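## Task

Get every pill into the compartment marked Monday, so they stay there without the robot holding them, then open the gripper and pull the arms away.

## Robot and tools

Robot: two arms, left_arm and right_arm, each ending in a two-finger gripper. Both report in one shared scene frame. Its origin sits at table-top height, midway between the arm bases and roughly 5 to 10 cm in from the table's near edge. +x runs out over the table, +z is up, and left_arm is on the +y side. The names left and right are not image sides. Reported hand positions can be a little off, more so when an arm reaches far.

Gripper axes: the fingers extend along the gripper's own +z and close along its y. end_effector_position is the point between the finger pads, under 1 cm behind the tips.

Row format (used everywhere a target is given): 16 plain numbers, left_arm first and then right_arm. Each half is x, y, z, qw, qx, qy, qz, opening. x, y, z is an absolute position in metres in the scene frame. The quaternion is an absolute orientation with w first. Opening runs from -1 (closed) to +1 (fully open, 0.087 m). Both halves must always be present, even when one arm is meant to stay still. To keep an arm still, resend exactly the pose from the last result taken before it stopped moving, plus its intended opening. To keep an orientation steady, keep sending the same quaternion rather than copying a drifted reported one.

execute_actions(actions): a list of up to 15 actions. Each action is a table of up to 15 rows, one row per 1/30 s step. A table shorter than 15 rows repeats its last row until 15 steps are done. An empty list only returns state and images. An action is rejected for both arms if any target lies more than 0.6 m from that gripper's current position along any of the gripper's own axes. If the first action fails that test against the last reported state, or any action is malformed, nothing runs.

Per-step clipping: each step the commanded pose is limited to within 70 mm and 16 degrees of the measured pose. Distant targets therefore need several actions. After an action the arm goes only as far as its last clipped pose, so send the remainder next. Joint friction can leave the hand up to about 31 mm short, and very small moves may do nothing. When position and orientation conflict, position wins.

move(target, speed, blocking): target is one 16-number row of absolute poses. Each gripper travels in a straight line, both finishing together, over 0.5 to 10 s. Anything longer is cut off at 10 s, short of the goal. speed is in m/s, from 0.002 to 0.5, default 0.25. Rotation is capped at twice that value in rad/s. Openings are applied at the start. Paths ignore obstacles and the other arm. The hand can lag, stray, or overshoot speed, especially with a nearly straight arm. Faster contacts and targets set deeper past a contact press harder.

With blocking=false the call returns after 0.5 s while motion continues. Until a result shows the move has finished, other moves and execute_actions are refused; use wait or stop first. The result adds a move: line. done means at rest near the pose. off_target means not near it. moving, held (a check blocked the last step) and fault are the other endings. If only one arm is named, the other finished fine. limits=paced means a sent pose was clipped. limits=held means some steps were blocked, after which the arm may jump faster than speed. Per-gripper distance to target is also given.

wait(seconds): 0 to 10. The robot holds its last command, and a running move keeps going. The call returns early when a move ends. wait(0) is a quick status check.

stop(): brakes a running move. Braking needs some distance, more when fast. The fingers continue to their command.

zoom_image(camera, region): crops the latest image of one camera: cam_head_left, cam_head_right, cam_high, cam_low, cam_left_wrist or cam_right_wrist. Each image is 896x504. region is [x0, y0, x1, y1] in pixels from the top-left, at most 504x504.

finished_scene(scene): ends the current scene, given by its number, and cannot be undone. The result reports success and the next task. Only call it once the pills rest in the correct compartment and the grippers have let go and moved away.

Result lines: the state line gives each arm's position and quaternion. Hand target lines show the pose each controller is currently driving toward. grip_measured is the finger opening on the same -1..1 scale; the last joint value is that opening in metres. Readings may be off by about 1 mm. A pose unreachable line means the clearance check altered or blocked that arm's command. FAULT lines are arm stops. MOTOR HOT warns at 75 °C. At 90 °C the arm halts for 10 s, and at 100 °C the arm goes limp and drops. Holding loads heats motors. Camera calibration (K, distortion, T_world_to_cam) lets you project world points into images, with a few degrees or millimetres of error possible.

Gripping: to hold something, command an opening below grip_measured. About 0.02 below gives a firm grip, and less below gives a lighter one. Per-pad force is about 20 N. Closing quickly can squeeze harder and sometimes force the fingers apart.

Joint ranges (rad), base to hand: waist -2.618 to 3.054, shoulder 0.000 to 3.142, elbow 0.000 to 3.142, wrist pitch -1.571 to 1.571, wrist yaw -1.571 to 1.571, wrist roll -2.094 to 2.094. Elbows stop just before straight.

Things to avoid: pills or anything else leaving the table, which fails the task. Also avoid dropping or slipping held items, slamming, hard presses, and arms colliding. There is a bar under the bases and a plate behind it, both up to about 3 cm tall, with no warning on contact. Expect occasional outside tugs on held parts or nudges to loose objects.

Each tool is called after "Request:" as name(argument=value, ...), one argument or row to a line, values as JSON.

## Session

Request:
execute_actions(
  actions=[],
)

Scene clock: 0.00 s.
left_arm: end_effector_position=(+0.4134, +0.2601, +0.1943) grip_measured=+0.978 end_effector_quat_wxyz=(+0.540, +0.484, +0.609, +0.322) | right_arm: end_effector_position=(+0.1083, +0.2076, +0.3335) grip_measured=+1.000 end_effector_quat_wxyz=(+0.569, -0.354, +0.551, +0.498)
Joint positions: left_arm=[-0.295  1.282  0.689  0.382 -0.106  1.164  0.086] | right_arm=[1.324 1.582 1.269 0.471 0.094 0.128 0.087]
Joint velocities: left_arm=[ 0.007 -0.007 -0.037  0.066 -0.037  0.066  0.001] | right_arm=[-0.002  0.002 -0.007  0.007  0.007 -0.081  0.   ]
Hand target (left_arm): +0.413, +0.260, +0.194; +0.540, +0.484, +0.609, +0.322
Hand target (right_arm): +0.108, +0.208, +0.334; +0.569, -0.354, +0.551, +0.498
camera_calibration (this result's frames):
cam_left_wrist: T_world_to_cam=[[-0.2394, -0.313337, -0.918971, 0.358175], [-0.695162, 0.716082, -0.063063, 0.138953], [0.677818, 0.623736, -0.38925, -0.22834], [0, 0, 0, 1]] pos_world=[0.337115, 0.155152, 0.249034]
cam_right_wrist: T_world_to_cam=[[0.955069, -0.263019, -0.136614, -0.00662876], [-0.275441, -0.617483, -0.736782, 0.424486], [0.109431, 0.741307, -0.662185, 0.191058], [0, 0, 0, 1]] pos_world=[0.102344, 0.118736, 0.438363]

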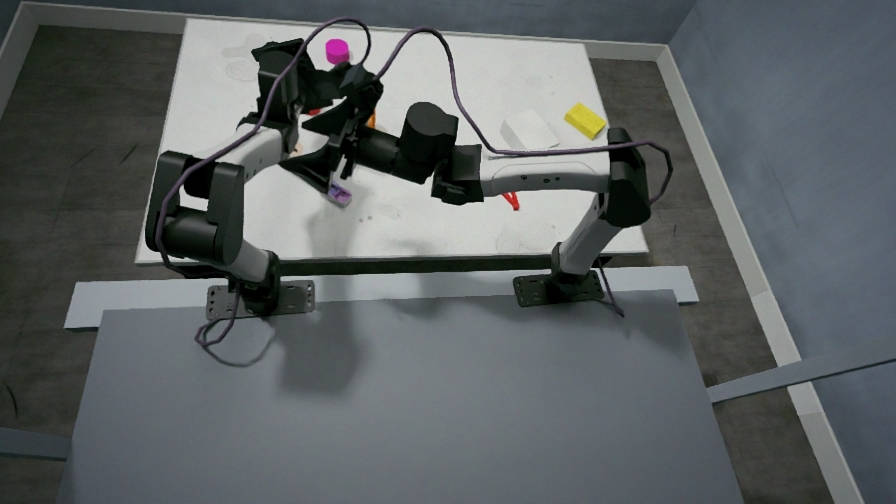

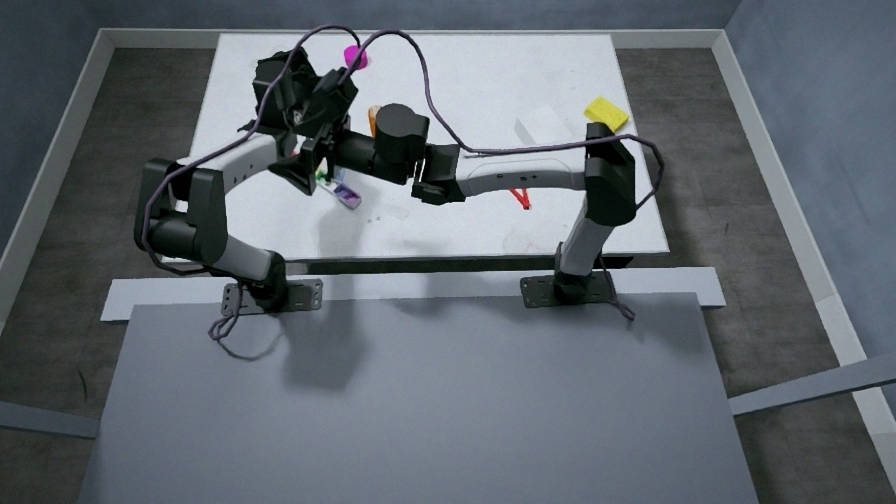

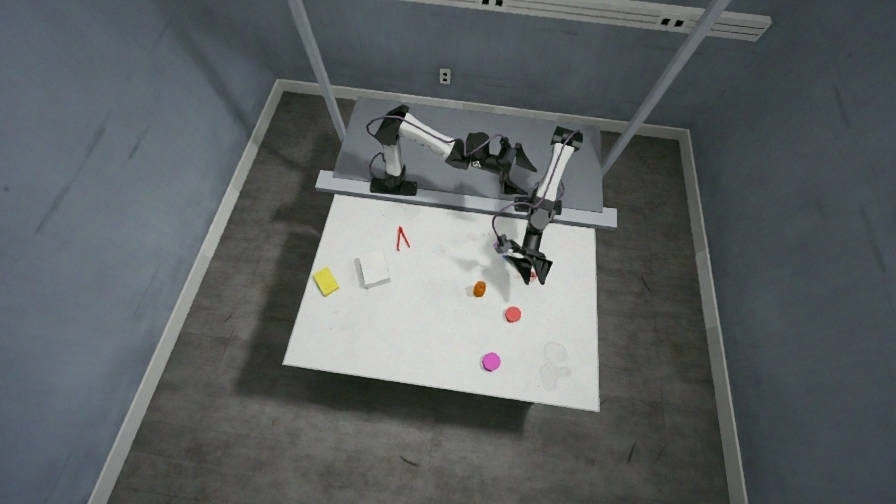

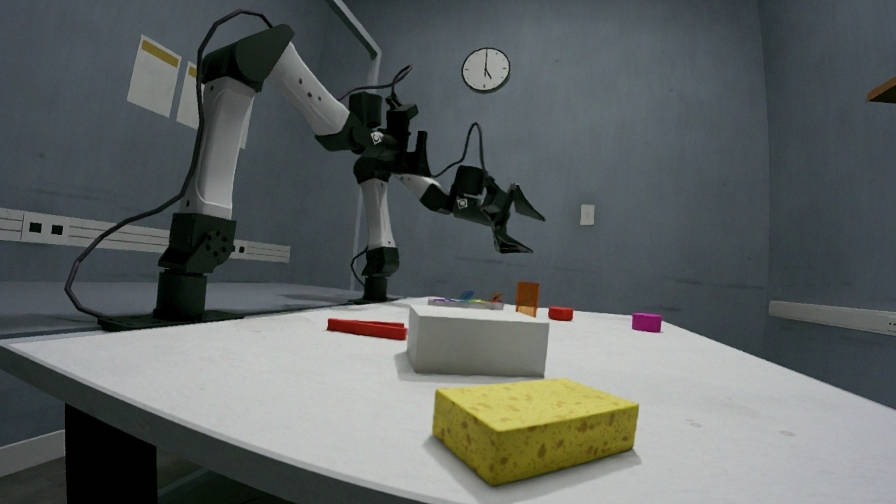

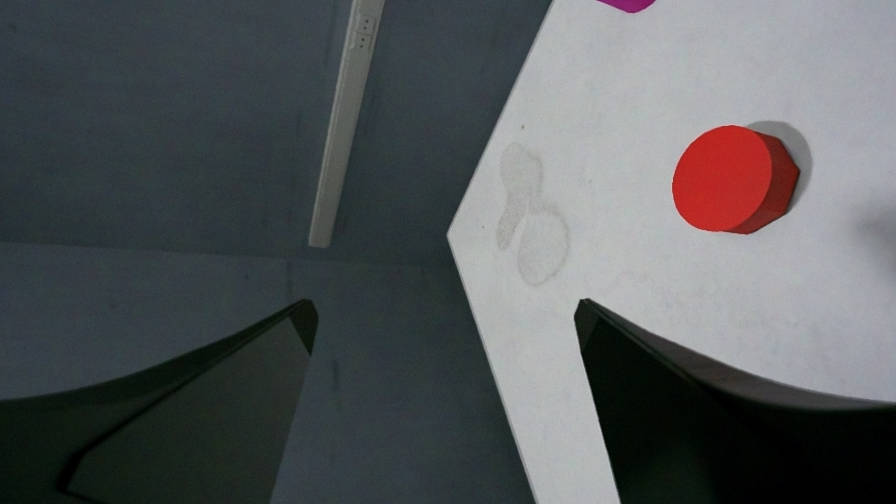

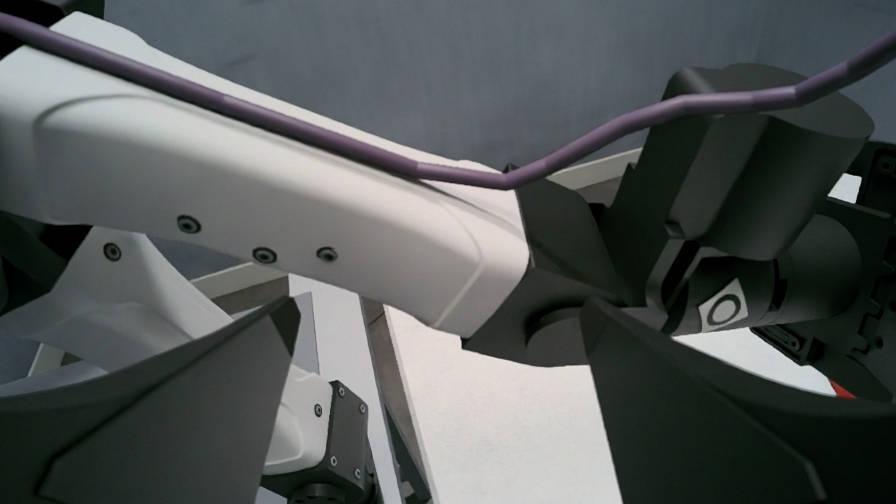

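Request:
move(
  target=[0.28,0.58,0.25,0.53,-0.314,0.757,0.22,1,0.25,-0.1,0.28,0.52,-0.346,0.742,0.243,1],
)

Request:
zoom_image(
  camera="cam_head_right",
  region=[240,80,440,230],
)

Scene clock: 5.40 s.
left_arm: end_effector_position=(+0.2844, +0.5739, +0.2496) grip_measured=+0.978 end_effector_quat_wxyz=(+0.527, -0.308, +0.761, +0.220) | right_arm: end_effector_position=(+0.2546, -0.0941, +0.2659) grip_measured=+1.000 end_effector_quat_wxyz=(+0.510, -0.349, +0.748, +0.241)
Joint positions: left_arm=[ 0.684  1.208  1.085 -0.247 -0.039 -0.022  0.087] | right_arm=[ 0.498  1.009  1.083 -0.45  -0.297 -0.109  0.087]
Joint velocities: left_arm=[-0.017  0.007  0.002 -0.022  0.022  0.022 -0.001] | right_arm=[-0.012  0.007 -0.037  0.007 -0.066 -0.066  0.   ]
Hand target (left_arm): +0.284, +0.577, +0.249; +0.524, -0.316, +0.761, +0.216
Hand target (right_arm): +0.252, -0.097, +0.278; +0.520, -0.349, +0.741, +0.241
Off the commanded pose (left_arm): 0.008 m, 1 deg.
Off the commanded pose (right_arm): 0.016 m, 1 deg.
move: off_target (right_arm)
camera_calibration (this result's frames):
cam_left_wrist: T_world_to_cam=[[0.699012, -0.714805, -0.020902, 0.215747], [-0.673664, -0.64841, -0.3546, 0.677823], [0.239917, 0.261951, -0.934784, 0.153272], [0, 0, 0, 1]] pos_world=[0.269042, 0.553575, 0.388142]
cam_right_wrist: T_world_to_cam=[[0.766104, -0.642661, 0.00846711, -0.261093], [-0.607387, -0.728237, -0.317416, 0.191252], [0.210157, 0.238031, -0.948249, 0.357022], [0, 0, 0, 1]] pos_world=[0.241158, -0.113499, 0.401463]

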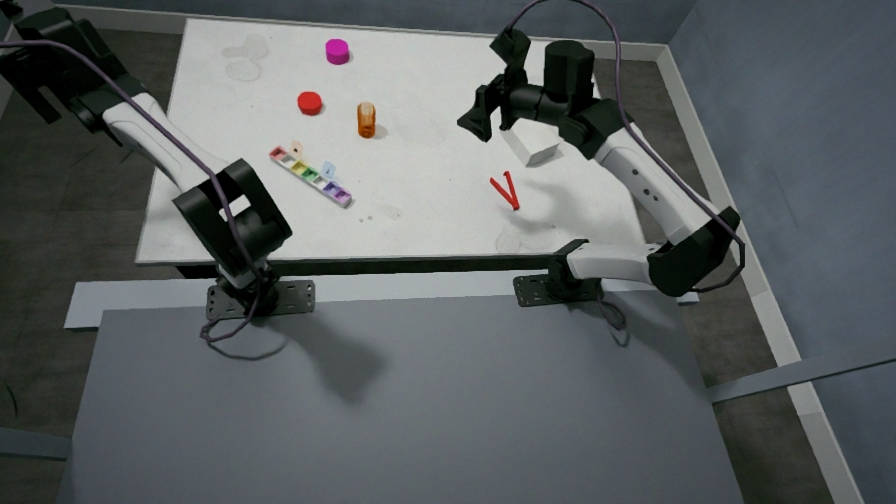

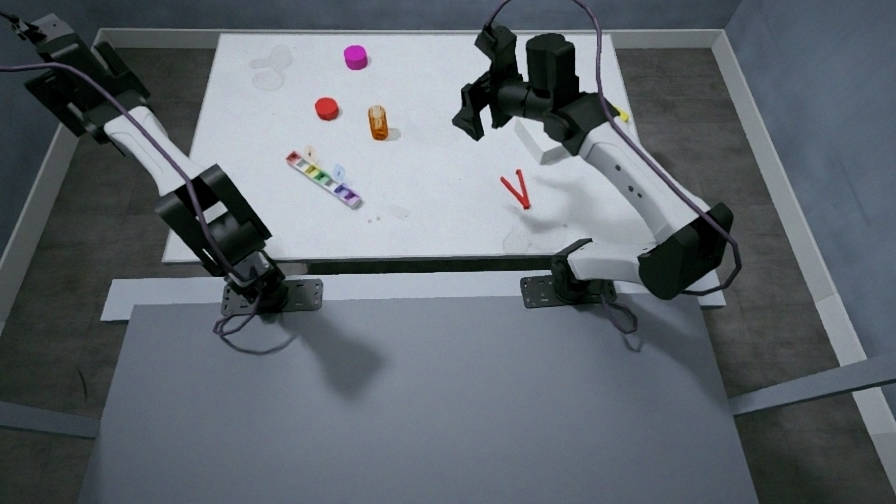

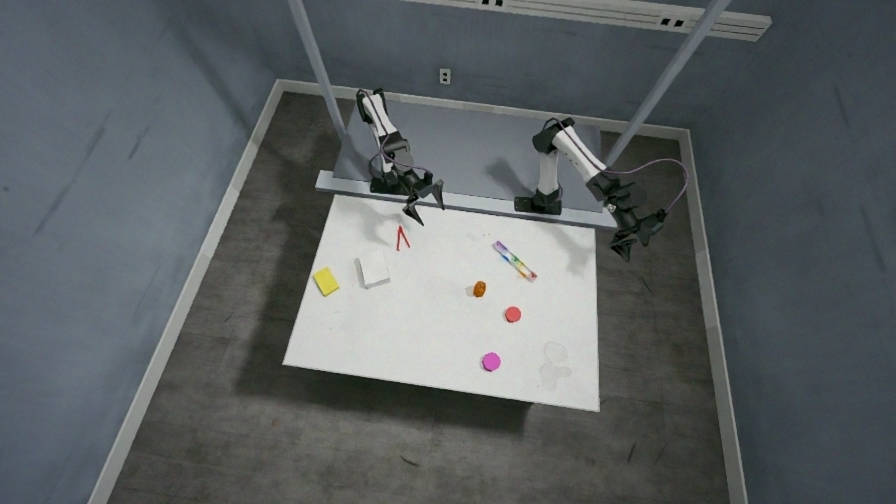

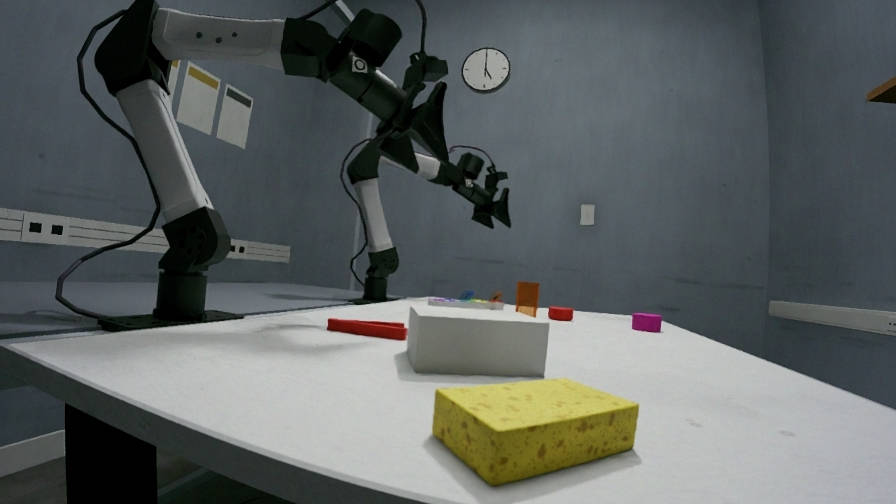

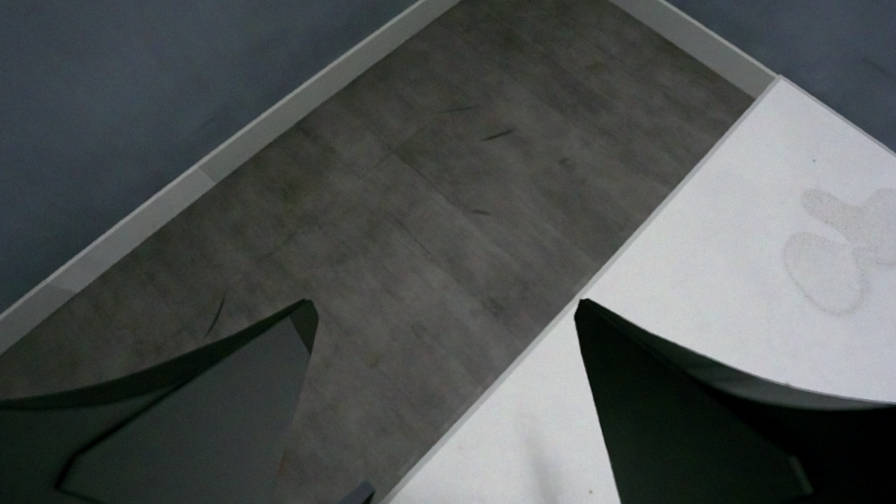

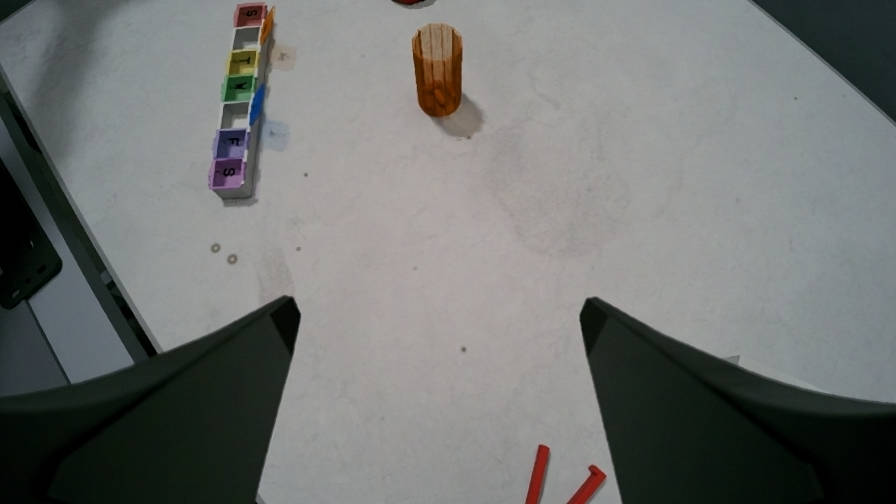

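Region (240, 80, 440, 230) of cam_head_right's 896x504 image, scaled by 2.520, with more detail than that image has; it fills the top 378 rows of this view, and the rest is white.

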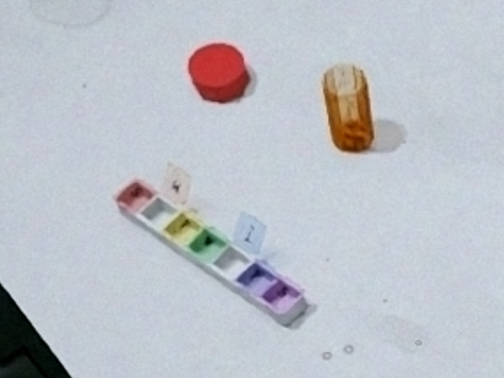

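Request:
move(
  target=[0.40,0.103,0.15,0.6,0.274,0.715,-0.23,1,0.2,-0.2,0.28,0.52,-0.346,0.742,0.243,1],
)

Request:
move(
  target=[0.40,0.103,0.09,0.6,0.274,0.715,-0.23,1,0.2,-0.2,0.28,0.52,-0.346,0.742,0.243,1],
  speed=0.1,
)

Scene clock: 12.47 s.
left_arm: end_effector_position=(+0.3902, +0.1121, +0.1430) grip_measured=+0.978 end_effector_quat_wxyz=(+0.596, +0.270, +0.723, -0.221) | right_arm: end_effector_position=(+0.2047, -0.1986, +0.2728) grip_measured=+1.000 end_effector_quat_wxyz=(+0.513, -0.345, +0.747, +0.244)
Joint positions: left_arm=[-0.36   1.469  0.708  0.566  0.396  0.061  0.087] | right_arm=[-0.115  0.773  1.083 -0.855 -0.854 -0.415  0.087]
Joint velocities: left_arm=[ 0.002 -0.007 -0.022 -0.037  0.007 -0.051  0.001] | right_arm=[-0.012 -0.012  0.022  0.022  0.007  0.037  0.   ]
Hand target (left_arm): +0.394, +0.106, +0.151; +0.606, +0.279, +0.711, -0.223
Hand target (right_arm): +0.200, -0.199, +0.278; +0.520, -0.347, +0.743, +0.241
Off the commanded pose (left_arm): 0.015 m, 2 deg.
Off the commanded pose (right_arm): 0.009 m, 1 deg.
move: off_target (left_arm)
camera_calibration (this result's frames):
cam_left_wrist: T_world_to_cam=[[-0.653851, -0.756479, -0.0147942, 0.341143], [-0.650374, 0.571917, -0.499925, 0.286724], [0.386644, -0.317254, -0.865942, 0.147035], [0, 0, 0, 1]] pos_world=[0.352684, 0.140732, 0.275712]
cam_right_wrist: T_world_to_cam=[[0.764201, -0.644977, 0.000948361, -0.2882], [-0.609204, -0.722296, -0.327351, 0.0912729], [0.211819, 0.249584, -0.944902, 0.399924], [0, 0, 0, 1]] pos_world=[0.191136, -0.219771, 0.40804]

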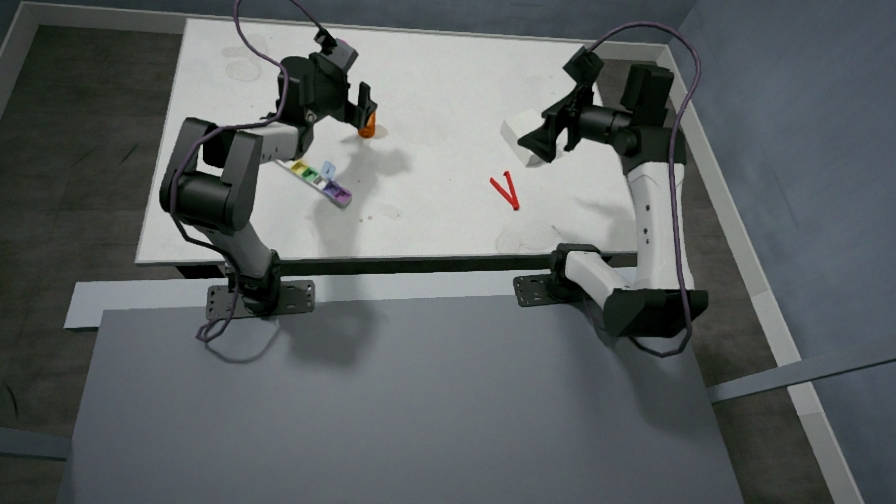

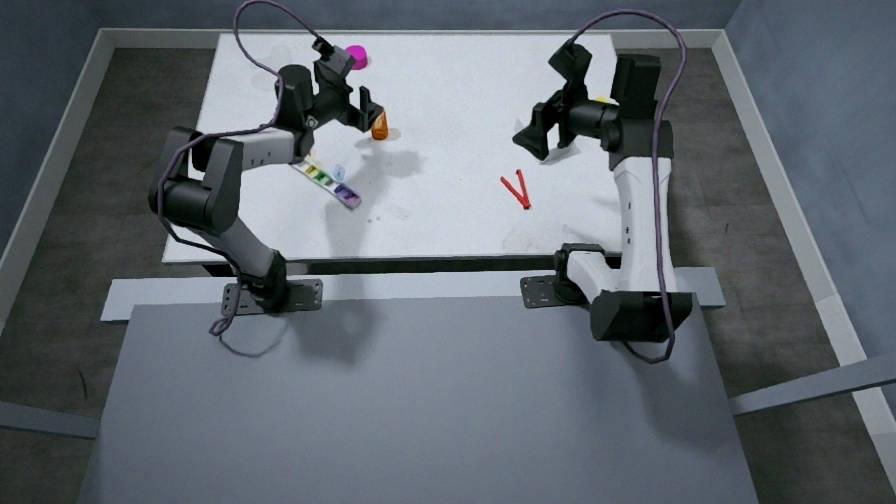

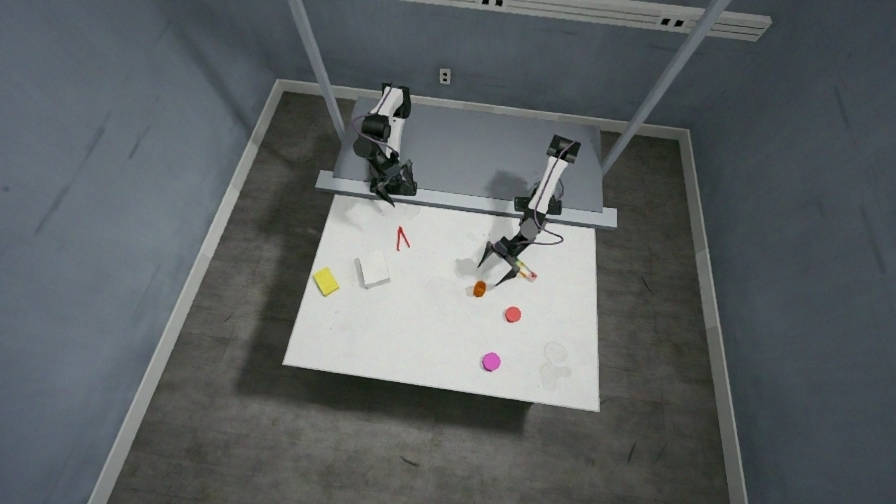

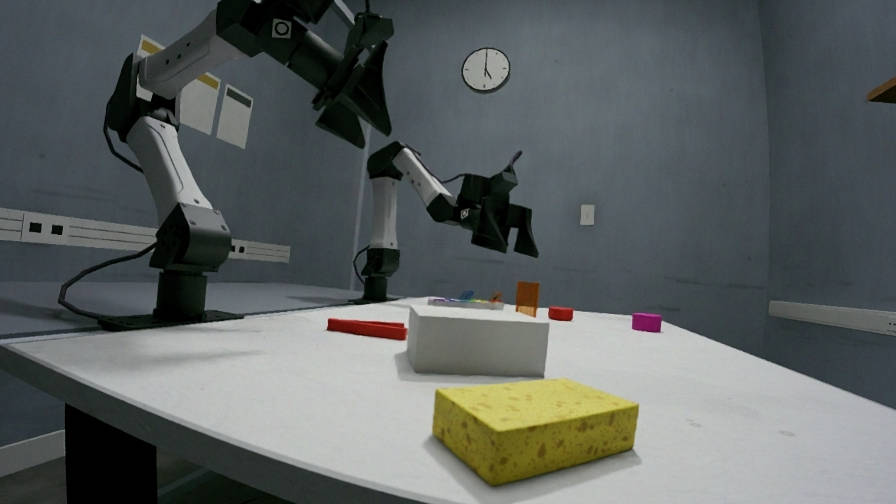

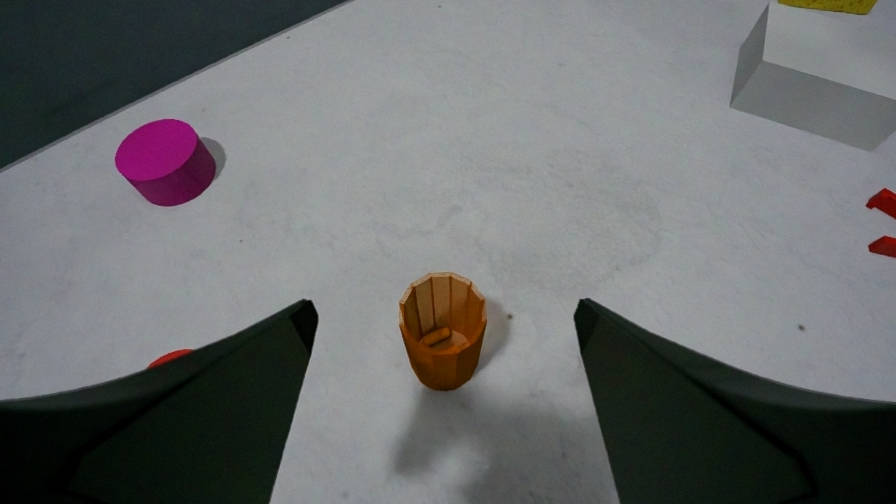

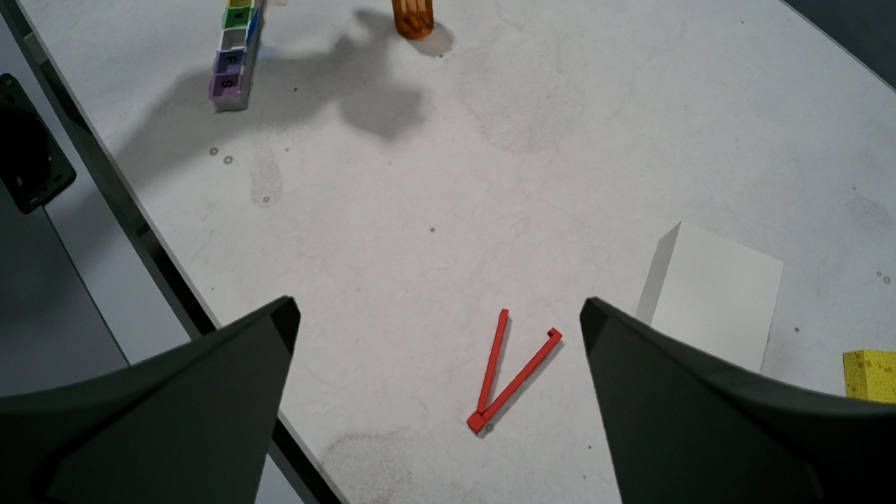

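Scene clock: 13.67 s.
left_arm: end_effector_position=(+0.4041, +0.1081, +0.0939) grip_measured=+0.978 end_effector_quat_wxyz=(+0.602, +0.271, +0.718, -0.222) | right_arm: end_effector_position=(+0.2036, -0.1991, +0.2724) grip_measured=+1.000 end_effector_quat_wxyz=(+0.512, -0.343, +0.747, +0.248)
Joint positions: left_arm=[-0.36   1.673  0.649  0.846  0.4    0.061  0.087] | right_arm=[-0.126  0.773  1.083 -0.864 -0.868 -0.419  0.087]
Joint velocities: left_arm=[-0.007 -0.012  0.012 -0.022 -0.095 -0.081  0.   ] | right_arm=[-0.012 -0.002 -0.002  0.022  0.022  0.007  0.   ]
Hand target (left_arm): +0.400, +0.103, +0.091; +0.600, +0.274, +0.716, -0.230
Hand target (right_arm): +0.200, -0.200, +0.280; +0.520, -0.346, +0.742, +0.243
Off the commanded pose (left_arm): 0.008 m, 1 deg.
Off the commanded pose (right_arm): 0.008 m, 1 deg.
move: done
camera_calibration (this result's frames):
cam_left_wrist: T_world_to_cam=[[-0.656296, -0.754239, -0.0199797, 0.347718], [-0.640618, 0.571028, -0.513356, 0.270958], [0.398602, -0.324114, -0.857943, 0.0930651], [0, 0, 0, 1]] pos_world=[0.364691, 0.137702, 0.22589]
cam_right_wrist: T_world_to_cam=[[0.765336, -0.643596, -0.00662367, -0.285551], [-0.609621, -0.721556, -0.328206, 0.0905679], [0.206453, 0.255226, -0.944583, 0.402077], [0, 0, 0, 1]] pos_world=[0.190745, -0.22105, 0.407629]

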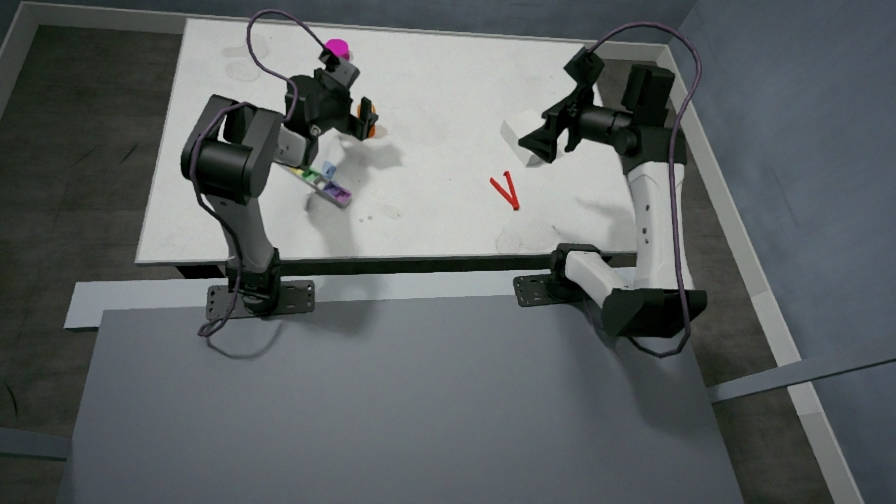

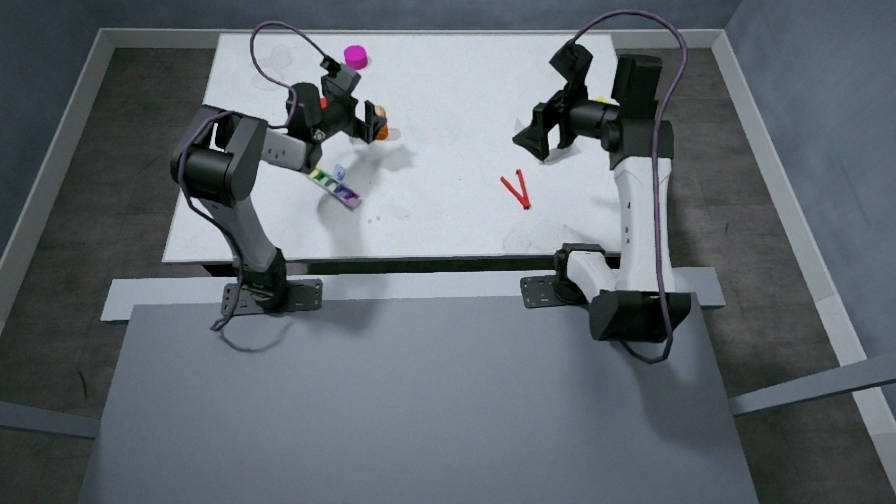

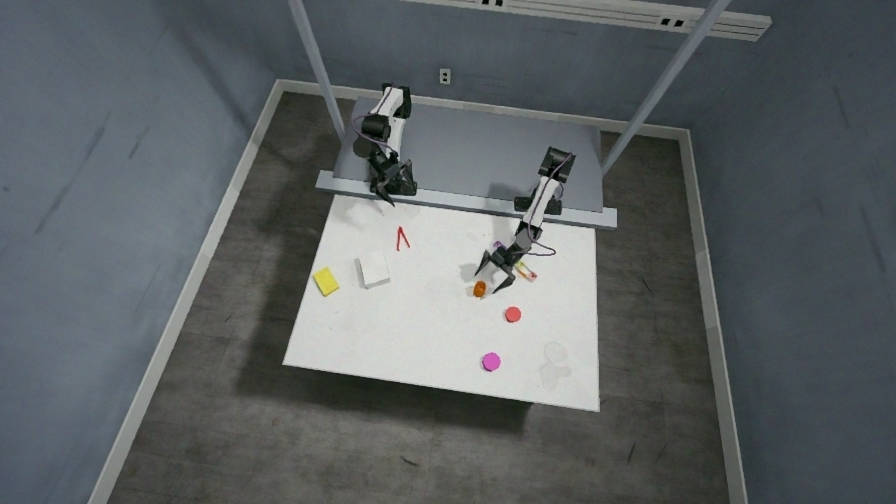

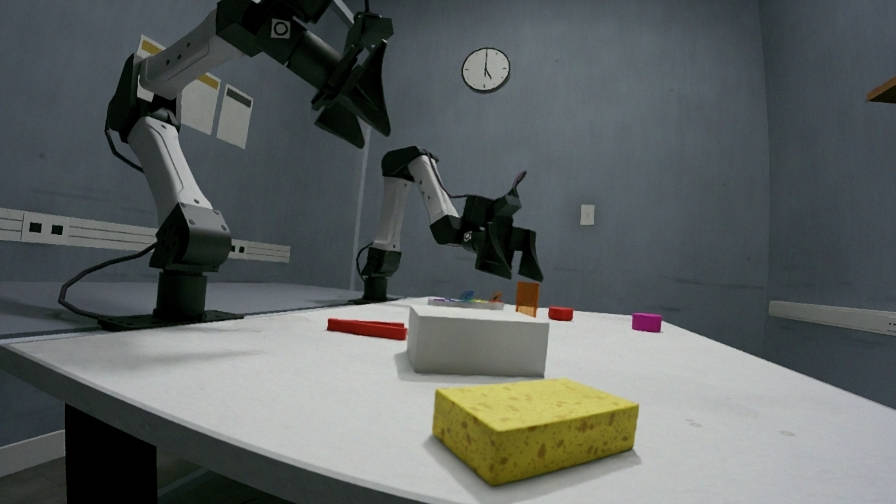

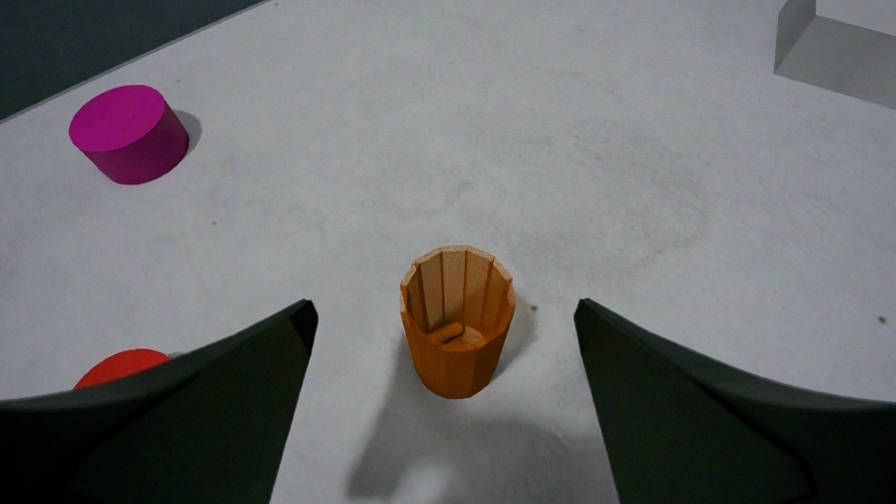

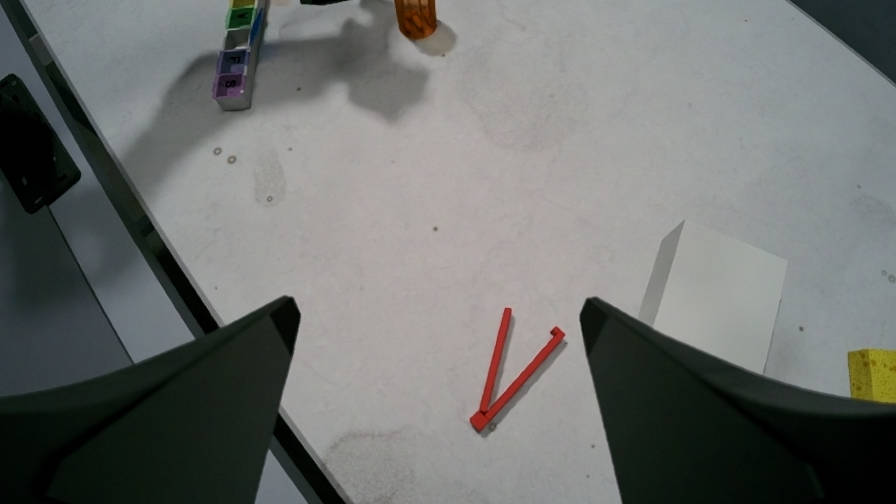

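Request:
move(
  target=[0.425,0.078,0.04,0.66,0.253,0.66,-0.253,1,0.2,-0.2,0.28,0.52,-0.346,0.742,0.243,1],
  speed=0.06,
)

Scene clock: 19.07 s.
left_arm: end_effector_position=(+0.4207, +0.0830, +0.0337) grip_measured=+0.978 end_effector_quat_wxyz=(+0.649, +0.255, +0.672, -0.249) | right_arm: end_effector_position=(+0.2036, -0.1991, +0.2725) grip_measured=+1.000 end_effector_quat_wxyz=(+0.512, -0.343, +0.747, +0.248)
Joint positions: left_arm=[-0.406  2.116  0.649  1.448  0.371 -0.014  0.087] | right_arm=[-0.126  0.773  1.083 -0.864 -0.869 -0.419  0.087]
Joint velocities: left_arm=[ 0.012 -0.002 -0.002  0.022 -0.022 -0.125 -0.001] | right_arm=[-0.002 -0.002  0.012 -0.007 -0.007 -0.051  0.   ]
Hand target (left_arm): +0.425, +0.078, +0.041; +0.661, +0.252, +0.660, -0.252
Hand target (right_arm): +0.200, -0.200, +0.280; +0.520, -0.346, +0.742, +0.243
Off the commanded pose (left_arm): 0.009 m, 2 deg.
Off the commanded pose (right_arm): 0.008 m, 1 deg.
move: done
camera_calibration (this result's frames):
cam_left_wrist: T_world_to_cam=[[-0.664179, -0.74753, -0.00807608, 0.340826], [-0.575605, 0.518258, -0.632525, 0.246076], [0.477017, -0.415462, -0.774498, -0.00159011], [0, 0, 0, 1]] pos_world=[0.368771, 0.126586, 0.15717]
cam_right_wrist: T_world_to_cam=[[0.765544, -0.643348, -0.00674718, -0.285449], [-0.609385, -0.721687, -0.328358, 0.0905578], [0.206379, 0.255484, -0.944529, 0.402146], [0, 0, 0, 1]] pos_world=[0.190714, -0.221031, 0.407648]

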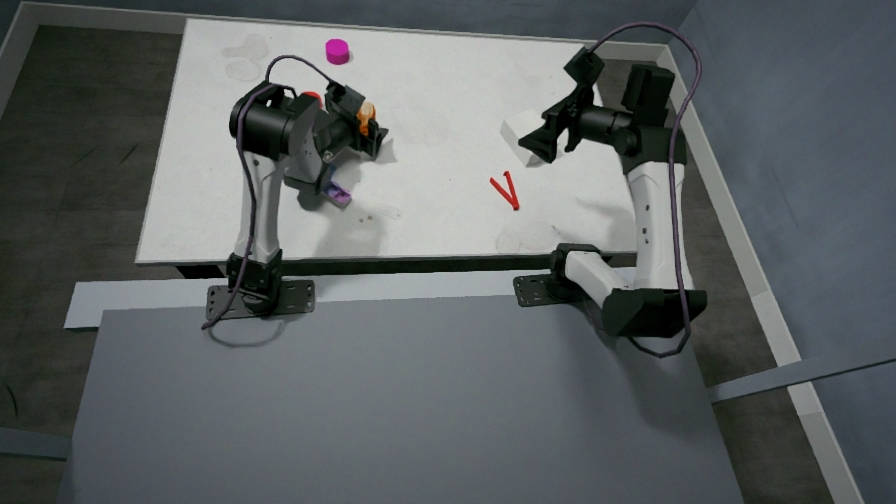

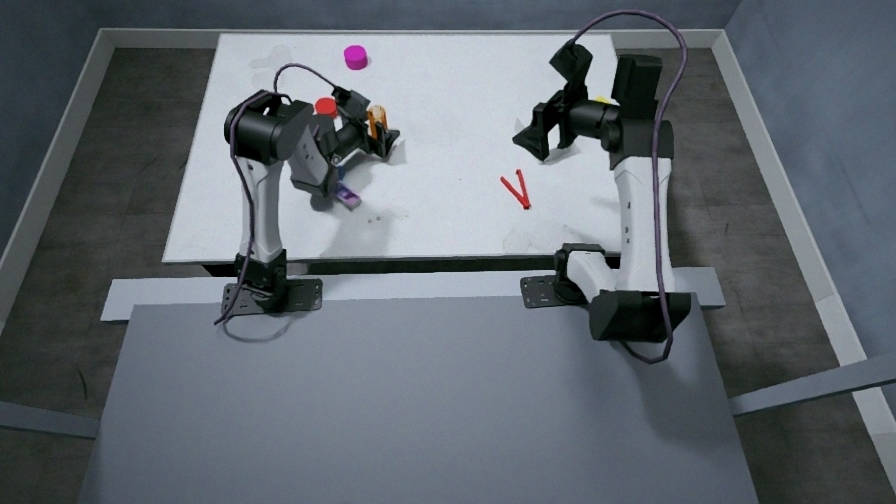

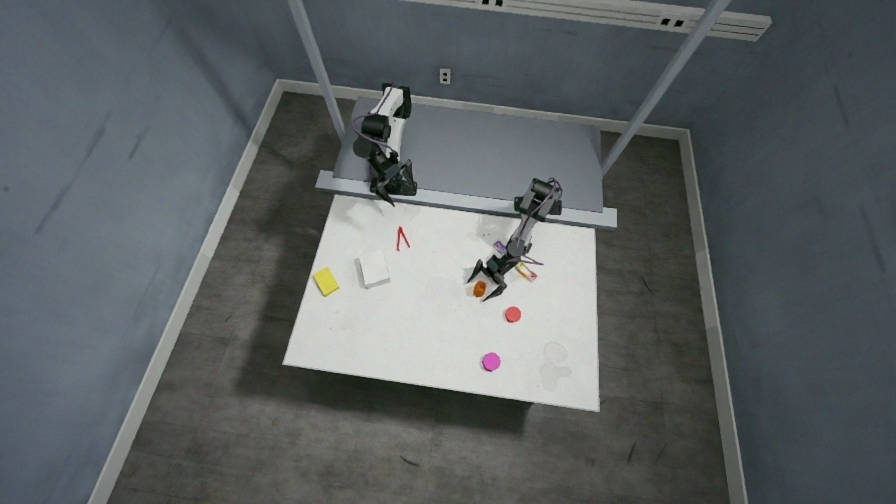

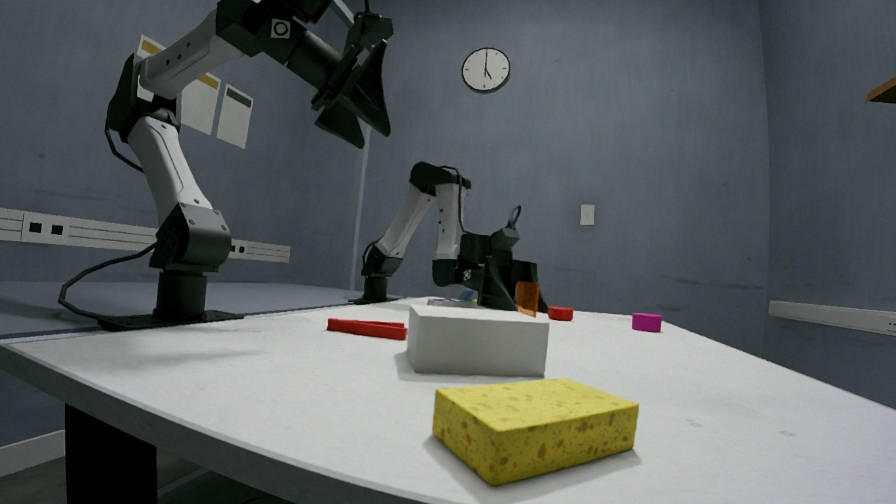

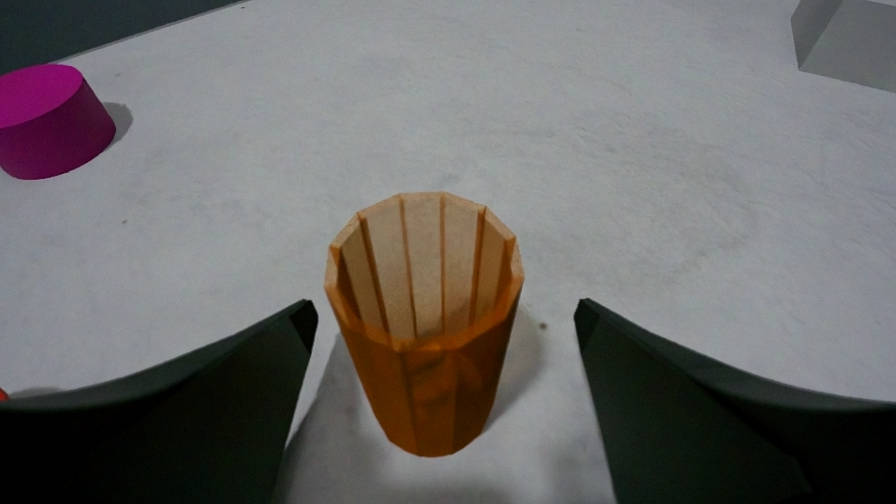

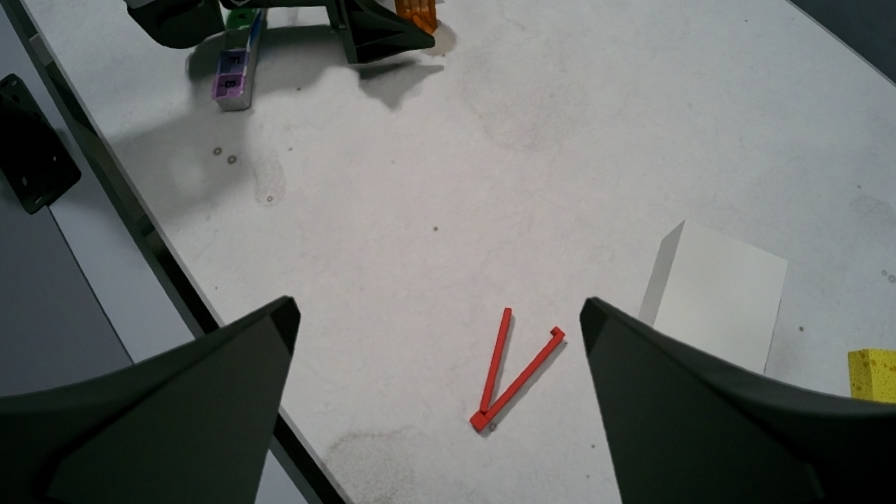

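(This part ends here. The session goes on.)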